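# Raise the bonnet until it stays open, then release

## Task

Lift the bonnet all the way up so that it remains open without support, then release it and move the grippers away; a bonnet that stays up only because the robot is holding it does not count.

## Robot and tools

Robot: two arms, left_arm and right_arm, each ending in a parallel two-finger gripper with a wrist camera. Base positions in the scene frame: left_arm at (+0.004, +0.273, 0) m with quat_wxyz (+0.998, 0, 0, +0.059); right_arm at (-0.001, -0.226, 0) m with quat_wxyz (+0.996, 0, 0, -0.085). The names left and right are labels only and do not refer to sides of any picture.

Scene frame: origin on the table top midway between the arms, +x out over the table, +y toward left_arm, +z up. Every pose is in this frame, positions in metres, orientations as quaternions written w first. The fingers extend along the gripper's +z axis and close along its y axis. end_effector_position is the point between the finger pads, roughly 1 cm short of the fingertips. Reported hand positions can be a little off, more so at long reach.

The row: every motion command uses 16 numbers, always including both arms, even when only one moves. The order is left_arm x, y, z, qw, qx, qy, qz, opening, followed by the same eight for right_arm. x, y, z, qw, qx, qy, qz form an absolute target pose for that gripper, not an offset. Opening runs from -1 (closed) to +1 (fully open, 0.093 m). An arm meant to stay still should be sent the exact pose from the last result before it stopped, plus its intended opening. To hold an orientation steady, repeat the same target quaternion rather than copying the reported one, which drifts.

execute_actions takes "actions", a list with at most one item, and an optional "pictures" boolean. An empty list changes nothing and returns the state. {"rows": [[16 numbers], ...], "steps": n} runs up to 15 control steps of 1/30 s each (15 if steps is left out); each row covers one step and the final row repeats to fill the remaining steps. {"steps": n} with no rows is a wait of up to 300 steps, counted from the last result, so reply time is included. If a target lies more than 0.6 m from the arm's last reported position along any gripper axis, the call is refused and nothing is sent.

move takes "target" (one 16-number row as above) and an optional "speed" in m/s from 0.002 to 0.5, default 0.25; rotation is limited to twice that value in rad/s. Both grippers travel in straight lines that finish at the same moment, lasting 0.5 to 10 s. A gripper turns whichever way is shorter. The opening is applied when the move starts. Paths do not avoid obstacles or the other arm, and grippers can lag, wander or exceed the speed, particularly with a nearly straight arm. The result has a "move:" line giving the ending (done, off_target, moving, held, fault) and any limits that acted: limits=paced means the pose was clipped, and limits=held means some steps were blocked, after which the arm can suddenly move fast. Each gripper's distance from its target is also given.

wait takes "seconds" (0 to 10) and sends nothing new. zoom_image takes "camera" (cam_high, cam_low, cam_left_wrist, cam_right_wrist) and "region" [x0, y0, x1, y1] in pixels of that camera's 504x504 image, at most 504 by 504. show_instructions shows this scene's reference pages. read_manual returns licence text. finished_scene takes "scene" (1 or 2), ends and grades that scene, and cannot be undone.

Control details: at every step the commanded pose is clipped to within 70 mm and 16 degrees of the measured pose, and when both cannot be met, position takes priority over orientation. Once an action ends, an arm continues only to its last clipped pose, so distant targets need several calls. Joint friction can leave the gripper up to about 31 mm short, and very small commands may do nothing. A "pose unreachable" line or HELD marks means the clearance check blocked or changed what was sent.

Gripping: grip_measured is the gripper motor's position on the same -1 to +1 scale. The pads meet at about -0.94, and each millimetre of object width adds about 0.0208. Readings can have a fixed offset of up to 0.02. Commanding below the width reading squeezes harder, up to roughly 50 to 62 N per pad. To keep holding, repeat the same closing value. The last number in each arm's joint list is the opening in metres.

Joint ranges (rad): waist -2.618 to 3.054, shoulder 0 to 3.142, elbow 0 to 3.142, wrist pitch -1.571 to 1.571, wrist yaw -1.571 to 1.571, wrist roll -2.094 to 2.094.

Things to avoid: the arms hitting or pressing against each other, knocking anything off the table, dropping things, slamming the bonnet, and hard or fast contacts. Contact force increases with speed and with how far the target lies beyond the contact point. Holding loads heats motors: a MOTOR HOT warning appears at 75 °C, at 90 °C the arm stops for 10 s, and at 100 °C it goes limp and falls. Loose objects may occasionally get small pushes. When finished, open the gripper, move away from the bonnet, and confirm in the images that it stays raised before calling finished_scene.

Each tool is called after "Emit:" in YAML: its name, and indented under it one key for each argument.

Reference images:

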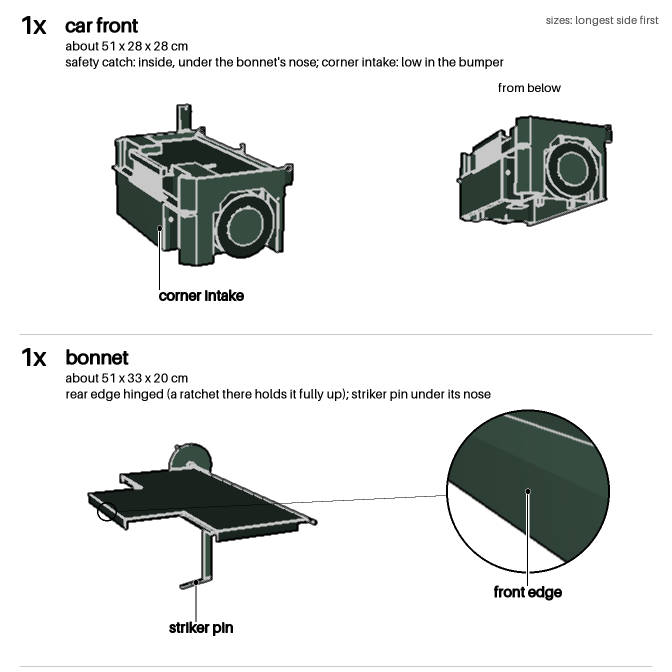

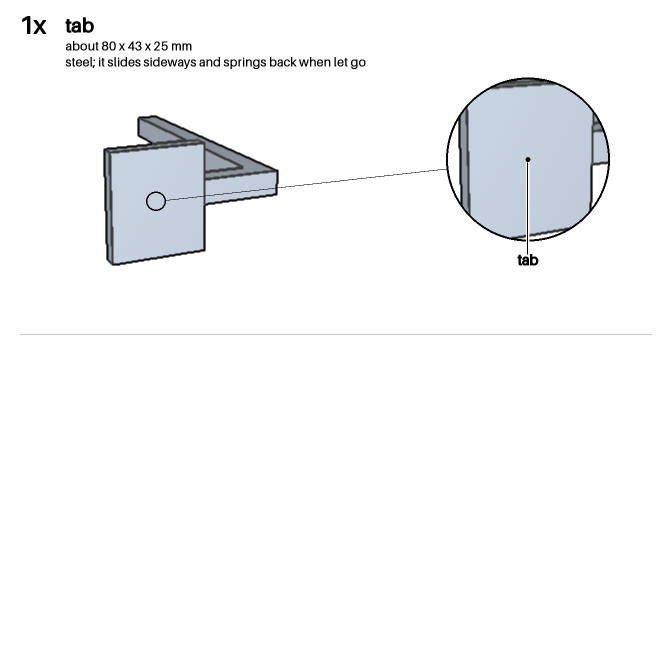

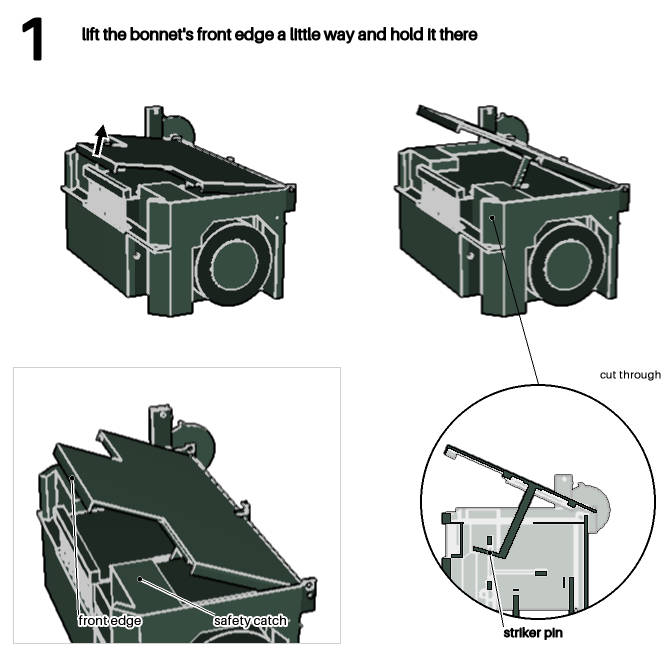

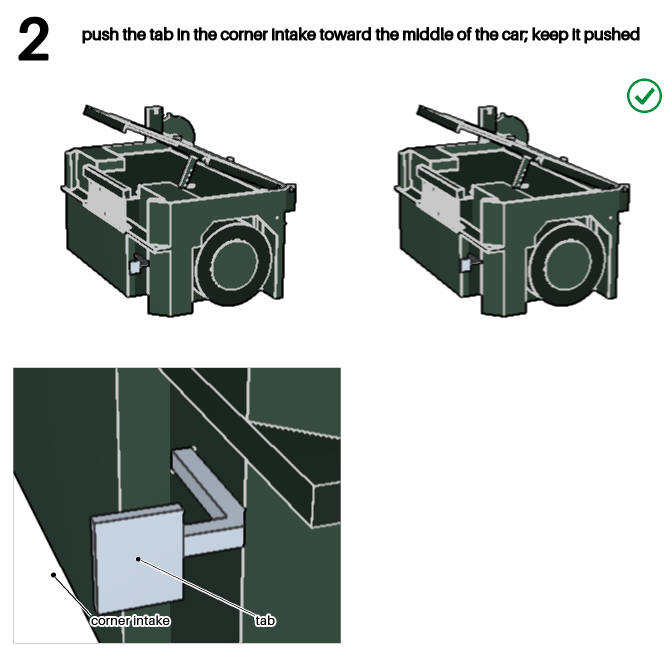

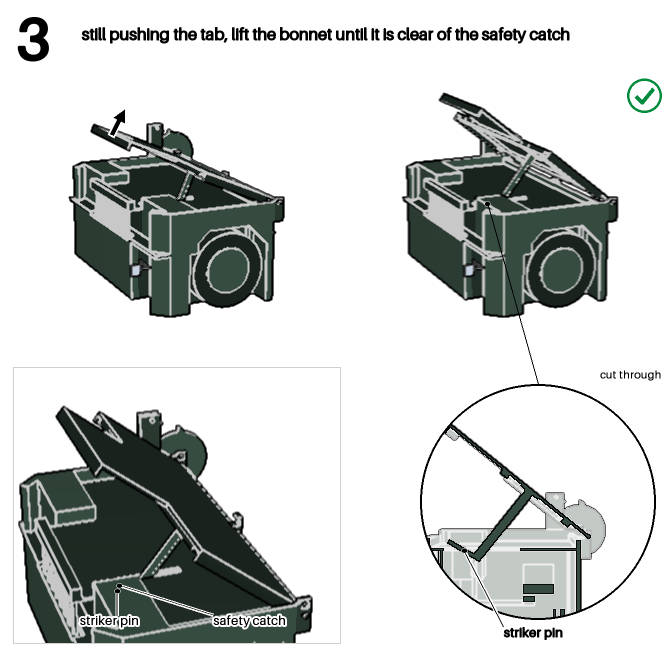

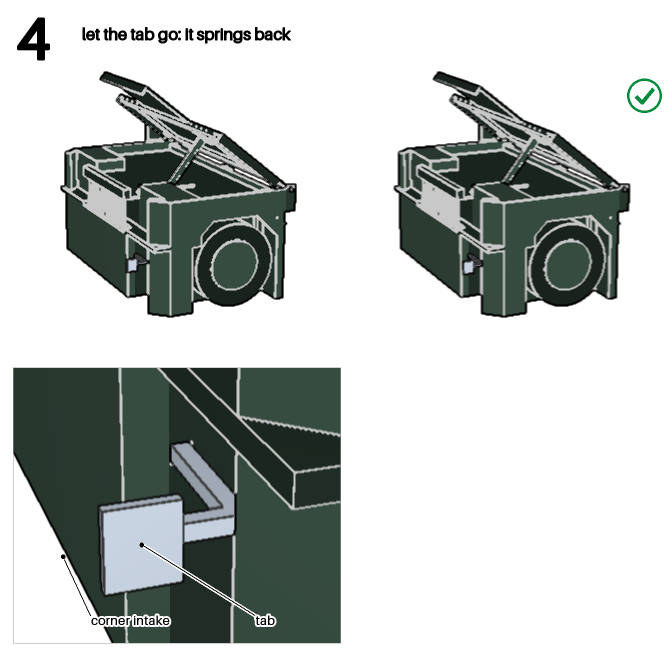

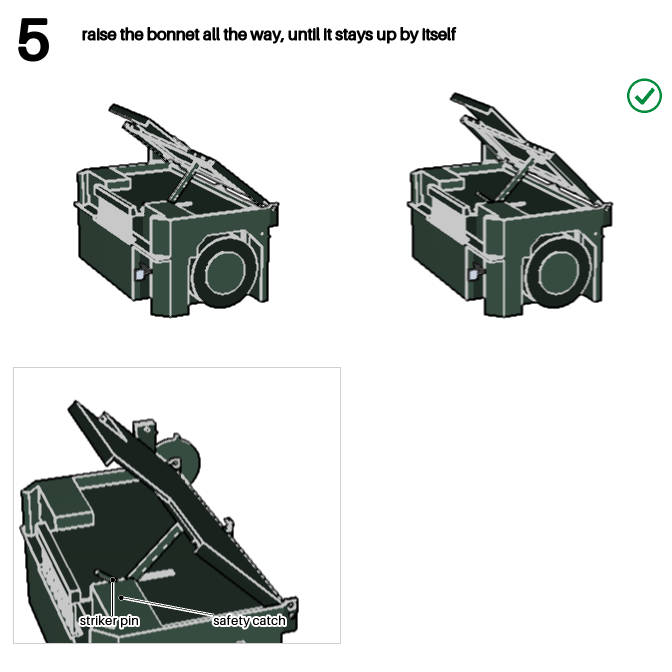

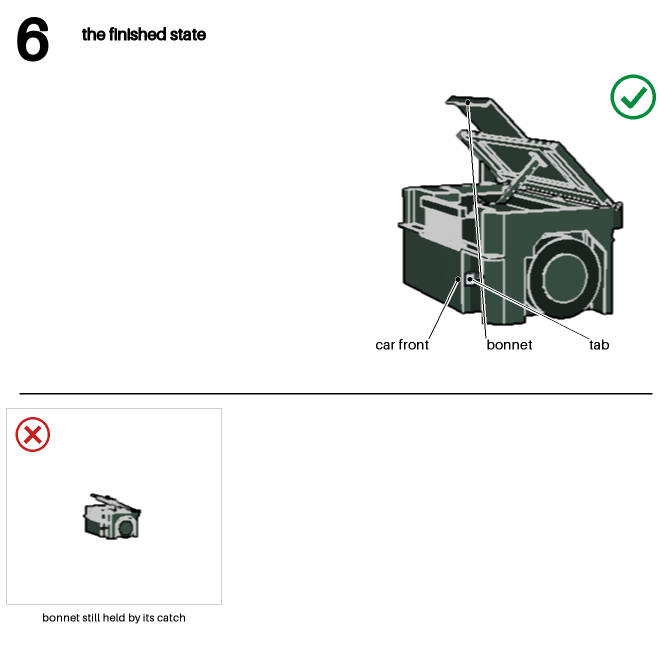

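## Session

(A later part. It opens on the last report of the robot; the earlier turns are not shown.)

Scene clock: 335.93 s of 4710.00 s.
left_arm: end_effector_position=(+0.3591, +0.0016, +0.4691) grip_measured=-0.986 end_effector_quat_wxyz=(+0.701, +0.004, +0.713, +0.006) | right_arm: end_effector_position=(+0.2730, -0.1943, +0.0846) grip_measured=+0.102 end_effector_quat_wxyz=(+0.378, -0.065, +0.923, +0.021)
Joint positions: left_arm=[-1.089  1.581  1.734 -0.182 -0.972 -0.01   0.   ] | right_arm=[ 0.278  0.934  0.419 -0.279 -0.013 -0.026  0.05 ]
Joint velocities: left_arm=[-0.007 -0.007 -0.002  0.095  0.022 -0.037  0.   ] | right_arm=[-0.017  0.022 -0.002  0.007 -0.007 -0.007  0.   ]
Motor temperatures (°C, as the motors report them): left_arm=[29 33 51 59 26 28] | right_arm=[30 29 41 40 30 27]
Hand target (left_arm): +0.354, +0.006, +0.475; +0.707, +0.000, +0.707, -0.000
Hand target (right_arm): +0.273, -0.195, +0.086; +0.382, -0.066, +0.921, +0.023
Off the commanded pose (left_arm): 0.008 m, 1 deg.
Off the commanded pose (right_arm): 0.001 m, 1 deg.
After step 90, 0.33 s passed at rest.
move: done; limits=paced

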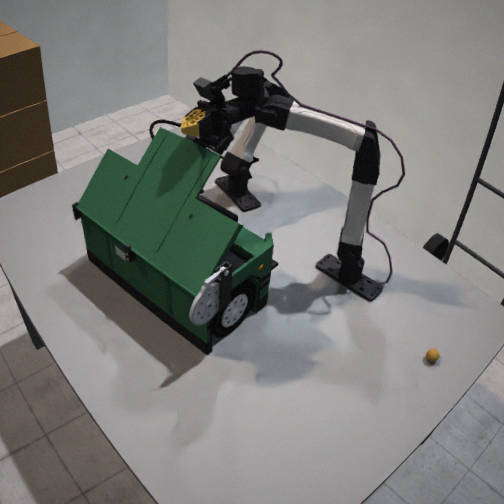

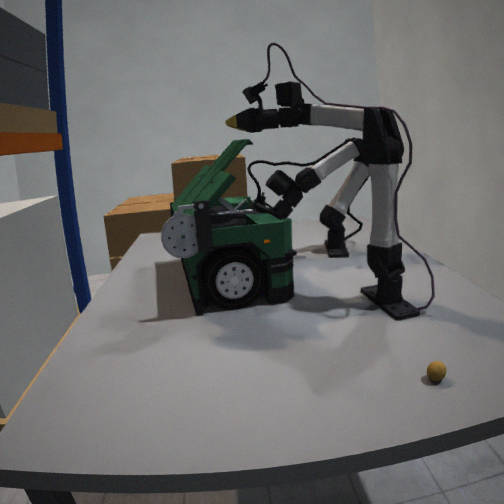

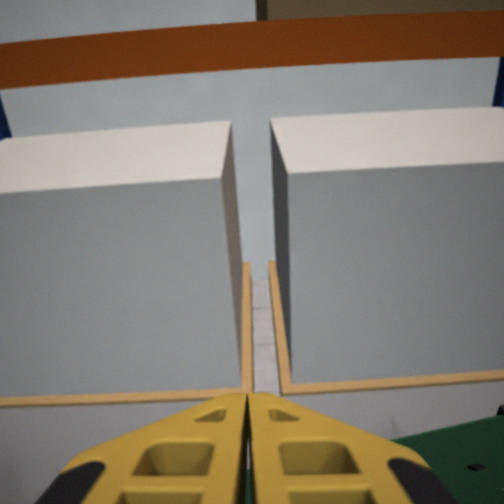

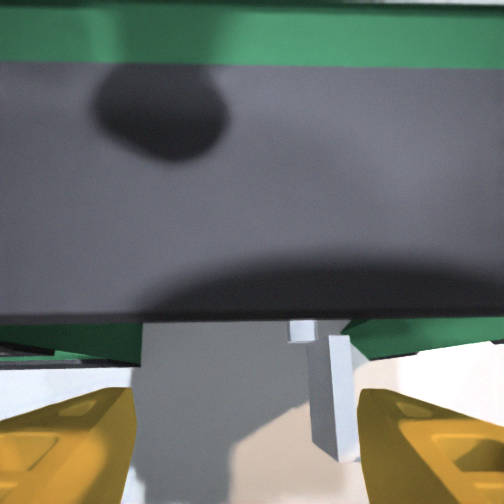

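Emit:
move:
  target: [0.2,0.05,0.46,0.707,0,0.707,0,-1,0.22,-0.2,0.14,0.382,-0.0645,0.922,0.0267,0.1]
  speed: 0.15

Emit:
zoom_image:
  camera: "cam_low"
  region: [150, 120, 310, 270]

Scene clock: 344.00 s of 4710.00 s.
left_arm: end_effector_position=(+0.2034, +0.0471, +0.4600) grip_measured=-0.986 end_effector_quat_wxyz=(+0.704, +0.001, +0.710, +0.000) | right_arm: end_effector_position=(+0.2199, -0.2000, +0.1287) grip_measured=+0.102 end_effector_quat_wxyz=(+0.369, -0.064, +0.927, +0.024)
Joint positions: left_arm=[-1.555  1.206  1.402 -0.266 -1.435 -0.067  0.   ] | right_arm=[ 0.27   0.625  0.531 -0.718 -0.023 -0.027  0.05 ]
Joint velocities: left_arm=[ 0.007  0.027  0.002  0.007 -0.022 -0.022  0.   ] | right_arm=[ 0.002  0.002 -0.012 -0.051 -0.081  0.037 -0.   ]
Motor temperatures (°C, as the motors report them): left_arm=[29 33 49 56 26 28] | right_arm=[30 29 41 39 29 27]
Hand target (left_arm): +0.201, +0.050, +0.458; +0.704, -0.001, +0.710, -0.001
Hand target (right_arm): +0.220, -0.201, +0.139; +0.382, -0.065, +0.922, +0.026
Off the commanded pose (left_arm): 0.005 m, 1 deg.
Off the commanded pose (right_arm): 0.011 m, 2 deg.
After step 90, 3.33 s passed at rest.
move: off_target (right_arm)

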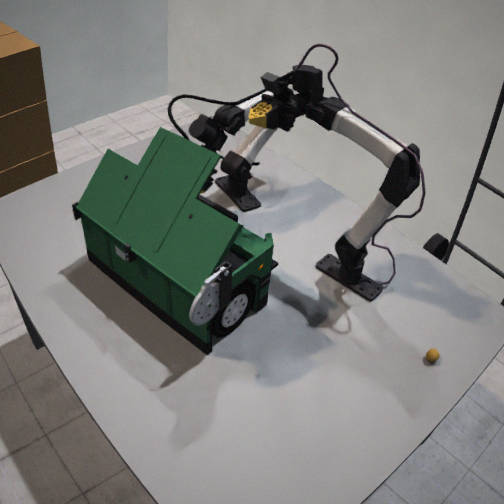

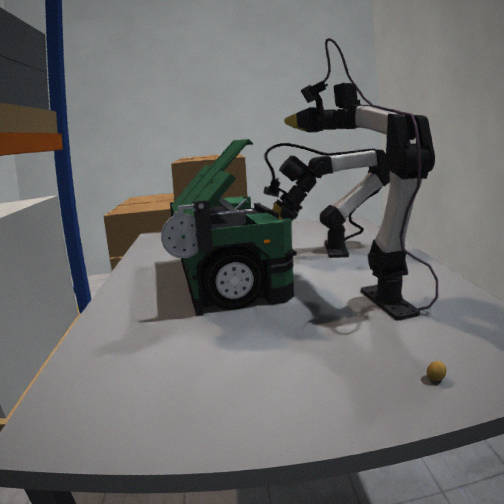

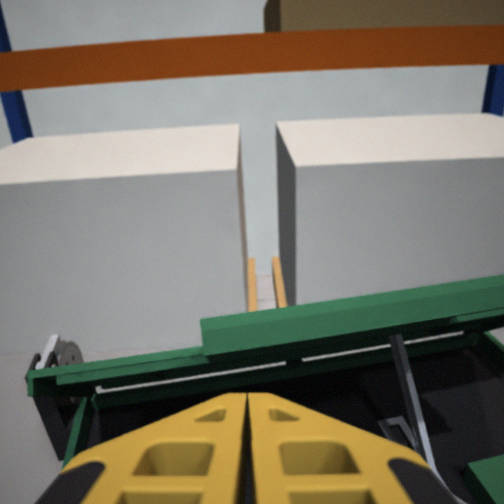

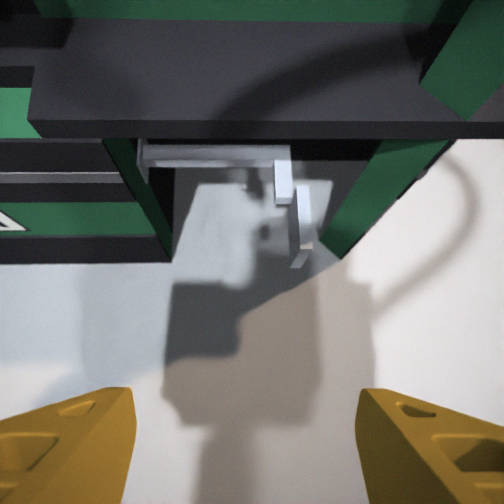

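Region (150, 120, 310, 270) of cam_low's 504x504 image, scaled by 3.150, with more detail than that image has; it fills the top 472 rows of this view, and the rest is white.

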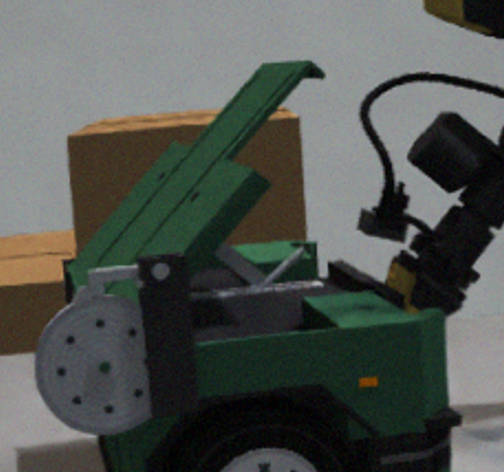

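Emit:
move:
  target: [0.26,0.005,0.385,0.707,0,0.707,0,-1,0.15,-0.25,0.2,0.382,-0.0645,0.922,0.0267,0.1]
  speed: 0.15

Emit:
move:
  target: [0.34,0.005,0.39,0.707,0,0.707,0,-1,0.15,-0.25,0.2,0.382,-0.0645,0.922,0.0267,0.1]
  speed: 0.05

Scene clock: 355.00 s of 4710.00 s.
left_arm: end_effector_position=(+0.2566, +0.0046, +0.3918) grip_measured=-0.986 end_effector_quat_wxyz=(+0.708, -0.003, +0.706, -0.005) | right_arm: end_effector_position=(+0.1498, -0.2527, +0.1938) grip_measured=+0.102 end_effector_quat_wxyz=(+0.380, -0.066, +0.923, +0.013)
Joint positions: left_arm=[-1.387  1.325  1.167  0.17  -1.266 -0.     0.   ] | right_arm=[-0.7    0.558  0.836 -1.342 -0.621 -0.847  0.05 ]
Joint velocities: left_arm=[ 0.012  0.012 -0.012 -0.022  0.007  0.007  0.   ] | right_arm=[-0.002  0.017  0.007 -0.037  0.007 -0.066 -0.   ]
Motor temperatures (°C, as the motors report them): left_arm=[29 33 47 53 26 28] | right_arm=[30 29 42 39 29 27]
Hand target (left_arm): +0.260, +0.004, +0.386; +0.708, -0.000, +0.706, +0.000
Hand target (right_arm): +0.151, -0.253, +0.199; +0.382, -0.067, +0.922, +0.017
Off the commanded pose (left_arm): 0.008 m, 1 deg.
Off the commanded pose (right_arm): 0.007 m, 2 deg.
After step 90, 6.17 s passed at rest.
move: done

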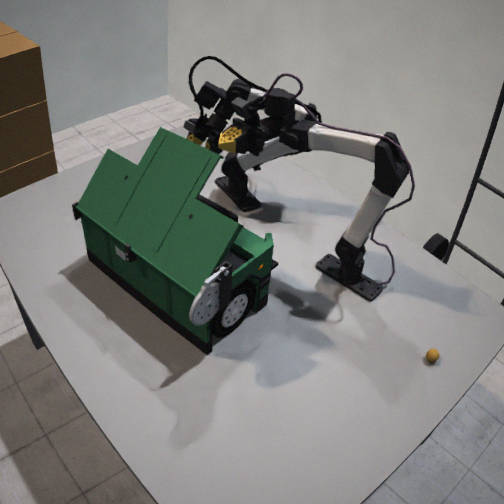

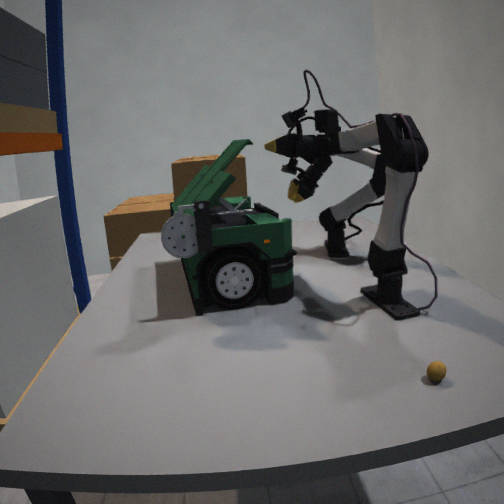

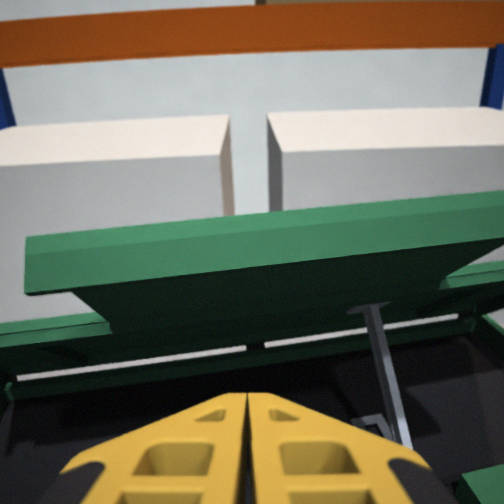

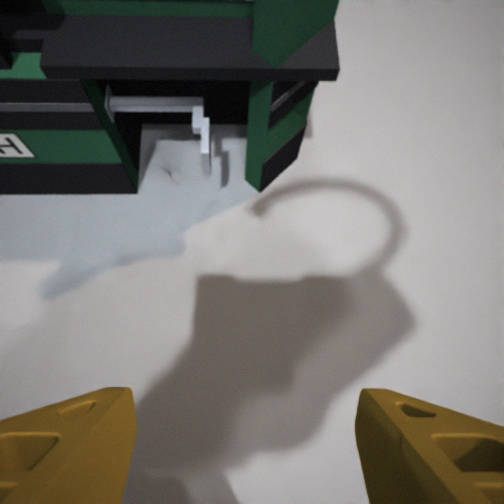

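Scene clock: 357.00 s of 4710.00 s.
left_arm: end_effector_position=(+0.3355, +0.0060, +0.3793) grip_measured=-0.986 end_effector_quat_wxyz=(+0.702, +0.009, +0.712, +0.012) | right_arm: end_effector_position=(+0.1486, -0.2487, +0.1931) grip_measured=+0.102 end_effector_quat_wxyz=(+0.379, -0.065, +0.923, +0.023)
Joint positions: left_arm=[-1.143  1.447  1.24   0.179 -1.028  0.005  0.   ] | right_arm=[-0.7    0.558  0.836 -1.36  -0.633 -0.848  0.05 ]
Joint velocities: left_arm=[-0.002  0.007  0.002  0.022  0.051  0.037  0.   ] | right_arm=[-0.007 -0.022 -0.012  0.007  0.037 -0.037 -0.001]
Motor temperatures (°C, as the motors report them): left_arm=[29 33 47 52 26 28] | right_arm=[30 29 42 39 29 27]
Hand target (left_arm): +0.340, +0.005, +0.391; +0.709, +0.001, +0.705, +0.001
Hand target (right_arm): +0.150, -0.250, +0.200; +0.381, -0.064, +0.922, +0.026
Off the commanded pose (left_arm): 0.012 m, 2 deg.
Off the commanded pose (right_arm): 0.007 m, 1 deg.
move: off_target (left_arm)

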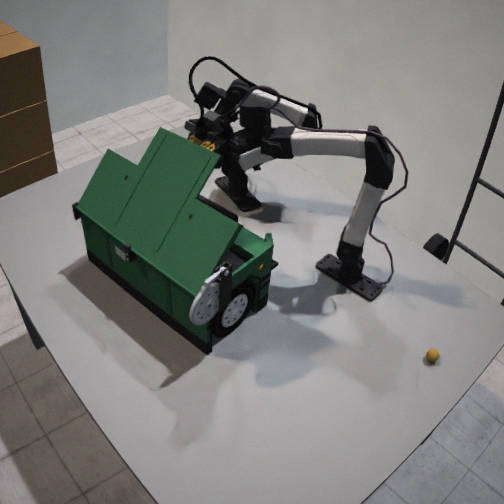

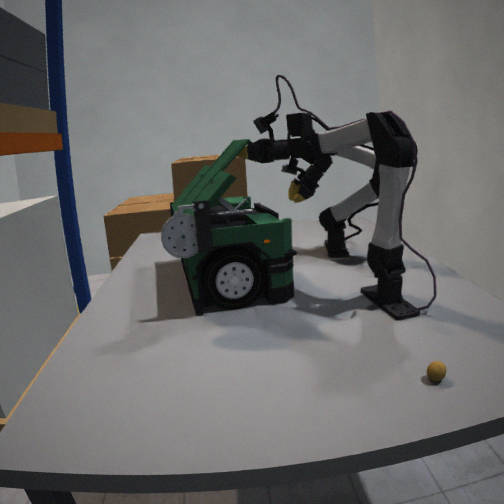

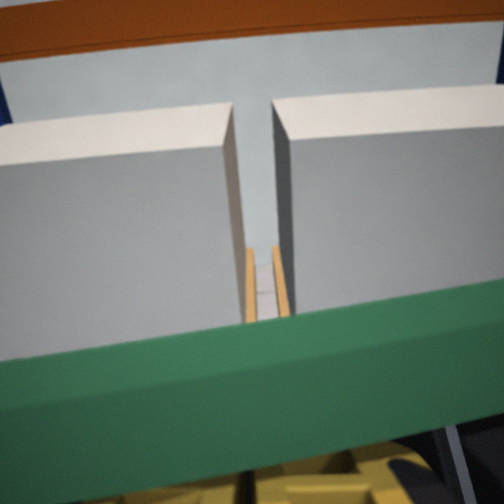

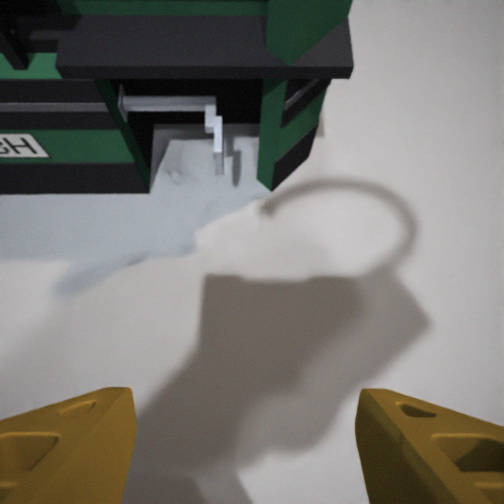

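Emit:
move:
  target: [0.36,0.005,0.44,0.707,0,0.707,0,-1,0.15,-0.25,0.2,0.382,-0.0645,0.922,0.0267,0.1]
  speed: 0.03

Scene clock: 361.63 s of 4710.00 s.
left_arm: end_effector_position=(+0.3449, +0.0111, +0.3870) grip_measured=-0.986 end_effector_quat_wxyz=(+0.664, +0.047, +0.743, +0.068) | right_arm: end_effector_position=(+0.1487, -0.2487, +0.1931) grip_measured=+0.102 end_effector_quat_wxyz=(+0.379, -0.065, +0.923, +0.023)
Joint positions: left_arm=[-1.117  1.491  1.428 -0.151 -1.027 -0.018  0.   ] | right_arm=[-0.7    0.558  0.836 -1.36  -0.634 -0.848  0.05 ]
Joint velocities: left_arm=[ 0.002  0.017  0.002 -0.037 -0.066  0.022  0.   ] | right_arm=[ 0.002 -0.002  0.002  0.007 -0.037  0.022 -0.   ]
Motor temperatures (°C, as the motors report them): left_arm=[29 33 48 53 26 28] | right_arm=[30 29 42 38 29 27]
Hand target (left_arm): +0.352, +0.012, +0.439; +0.707, +0.001, +0.707, +0.003
Hand target (right_arm): +0.150, -0.250, +0.200; +0.382, -0.064, +0.922, +0.026
Off the commanded pose (left_arm): 0.055 m, 12 deg.
Off the commanded pose (right_arm): 0.007 m, 1 deg.
move: off_target (left_arm)

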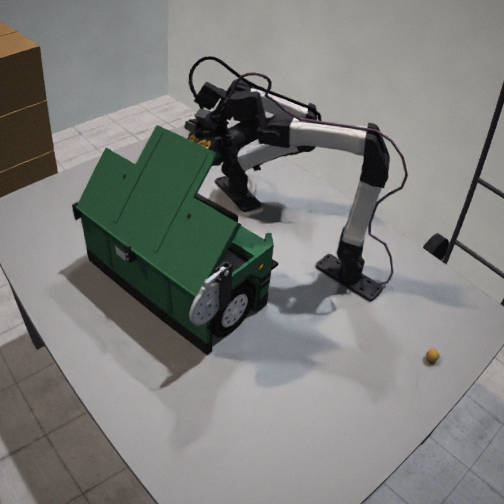

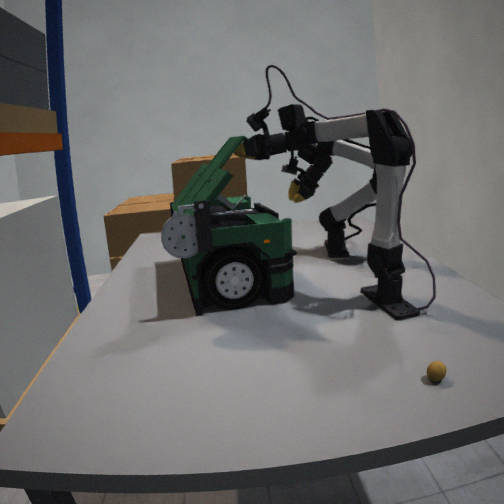

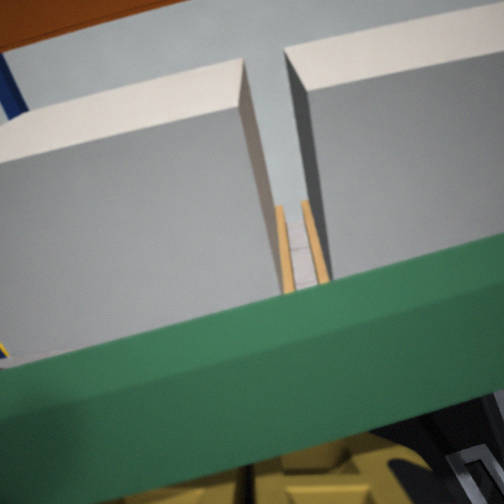

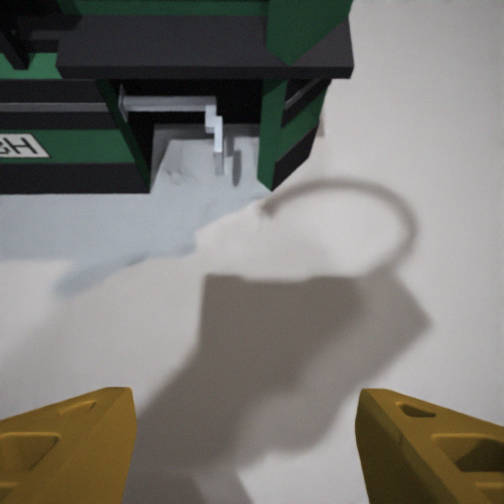

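Emit:
move:
  target: [0.39,0.005,0.47,0.707,0,0.707,0,-1,0.15,-0.25,0.2,0.382,-0.0645,0.922,0.0267,0.1]
  speed: 0.03

Scene clock: 371.63 s of 4710.00 s.
left_arm: end_effector_position=(+0.3921, +0.0016, +0.4641) grip_measured=-0.986 end_effector_quat_wxyz=(+0.701, +0.002, +0.713, +0.006) | right_arm: end_effector_position=(+0.1486, -0.2486, +0.1931) grip_measured=+0.102 end_effector_quat_wxyz=(+0.379, -0.065, +0.923, +0.024)
Joint positions: left_arm=[-1.012  1.651  1.786 -0.162 -0.898 -0.01   0.   ] | right_arm=[-0.7    0.558  0.836 -1.36  -0.634 -0.848  0.05 ]
Joint velocities: left_arm=[ 0.007  0.007 -0.007  0.037  0.022  0.007  0.   ] | right_arm=[ 0.007  0.007  0.007  0.037  0.022 -0.081 -0.001]
Motor temperatures (°C, as the motors report them): left_arm=[29 33 49 58 26 29] | right_arm=[30 29 43 37 29 27]
Hand target (left_arm): +0.389, +0.006, +0.470; +0.707, +0.000, +0.708, +0.000
Hand target (right_arm): +0.150, -0.250, +0.200; +0.381, -0.064, +0.922, +0.026
Off the commanded pose (left_arm): 0.007 m, 1 deg.
Off the commanded pose (right_arm): 0.007 m, 1 deg.
move: done; limits=paced

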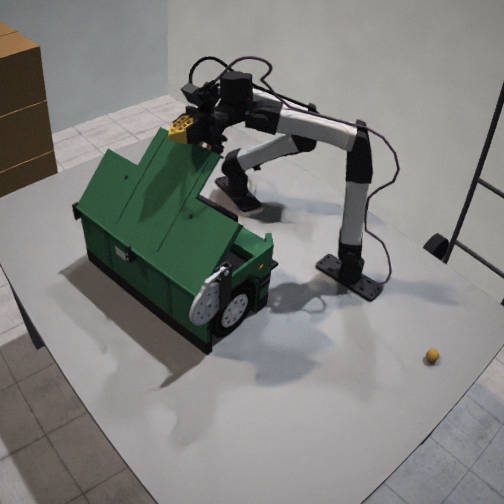

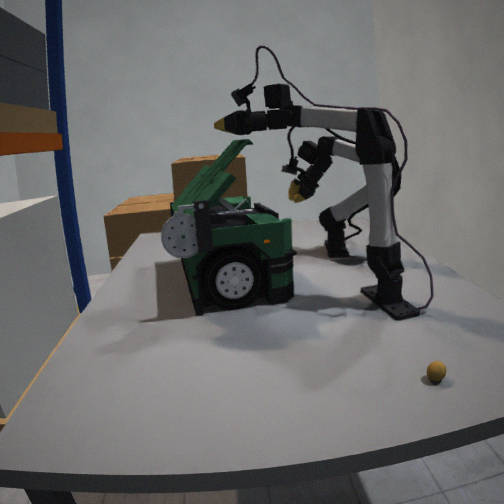

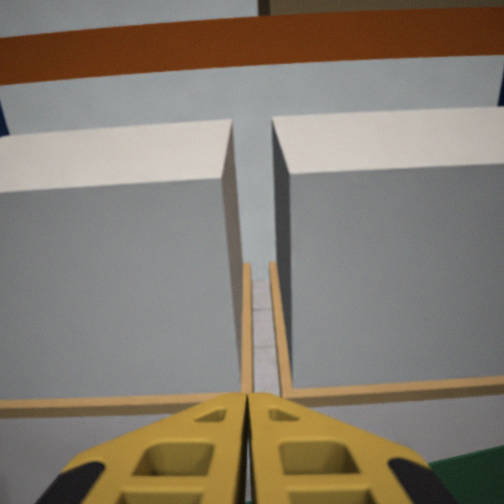

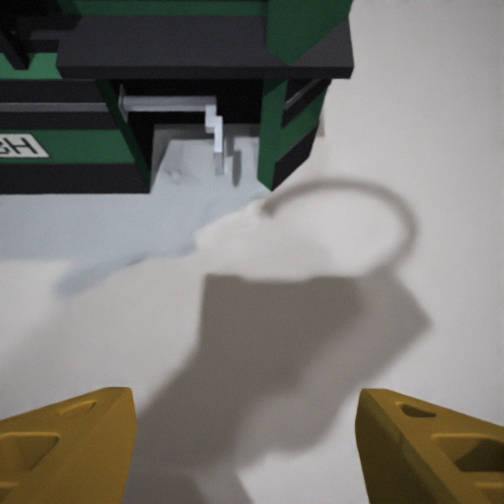

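Slipped off at the same spot and settled back at the same angle: it is at the top stop and latched. Retreat.

Emit:
move:
  target: [0.2,0.08,0.48,0.707,0,0.707,0,-1,0.15,-0.25,0.2,0.382,-0.0645,0.922,0.0267,0.1]

Emit:
finished_scene:
  scene: 1

Scene clock: 377.17 s of 4710.00 s.
left_arm: end_effector_position=(+0.2025, +0.0808, +0.4800) grip_measured=-0.986 end_effector_quat_wxyz=(+0.704, -0.001, +0.710, -0.001) | right_arm: end_effector_position=(+0.1486, -0.2486, +0.1931) grip_measured=+0.102 end_effector_quat_wxyz=(+0.379, -0.065, +0.923, +0.024)
Joint positions: left_arm=[-1.536  1.129  1.448 -0.38  -1.417 -0.062  0.   ] | right_arm=[-0.7    0.558  0.836 -1.36  -0.634 -0.848  0.05 ]
Joint velocities: left_arm=[-0.007 -0.002  0.002 -0.081 -0.007 -0.007  0.   ] | right_arm=[-0.012  0.002  0.002 -0.081  0.037 -0.007 -0.   ]
Motor temperatures (°C, as the motors report them): left_arm=[29 34 48 56 26 29] | right_arm=[30 29 43 37 29 27]
Hand target (left_arm): +0.200, +0.081, +0.478; +0.704, -0.002, +0.711, -0.002
Hand target (right_arm): +0.150, -0.250, +0.200; +0.382, -0.064, +0.922, +0.026
Off the commanded pose (left_arm): 0.003 m, 1 deg.
Off the commanded pose (right_arm): 0.007 m, 1 deg.
After step 90, 0.90 s passed at rest.
move: done

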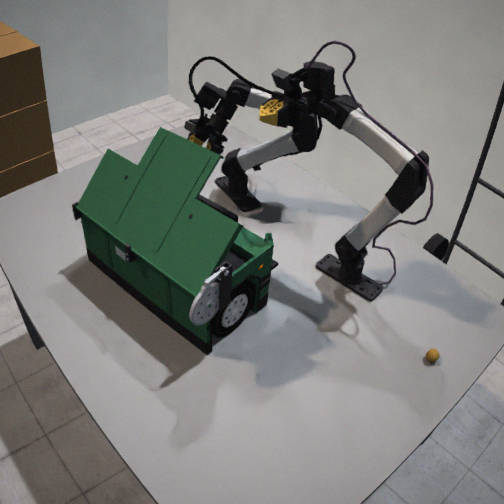

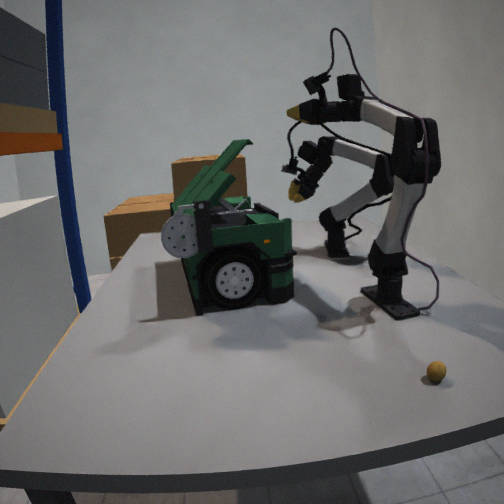

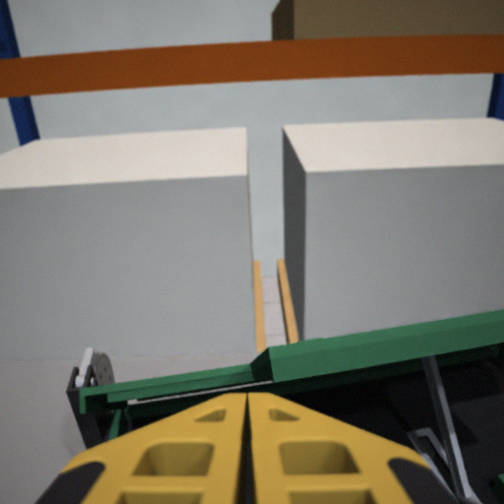

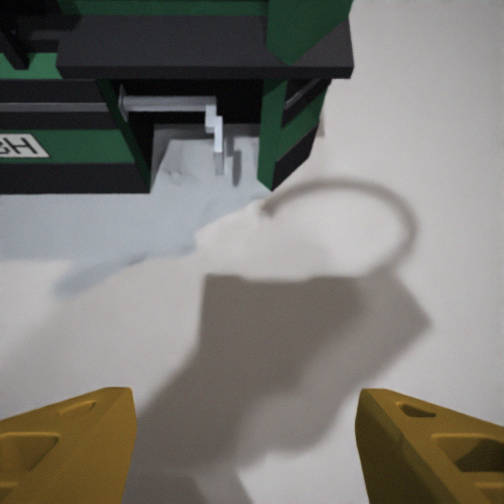

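The scene is finished: the task was done.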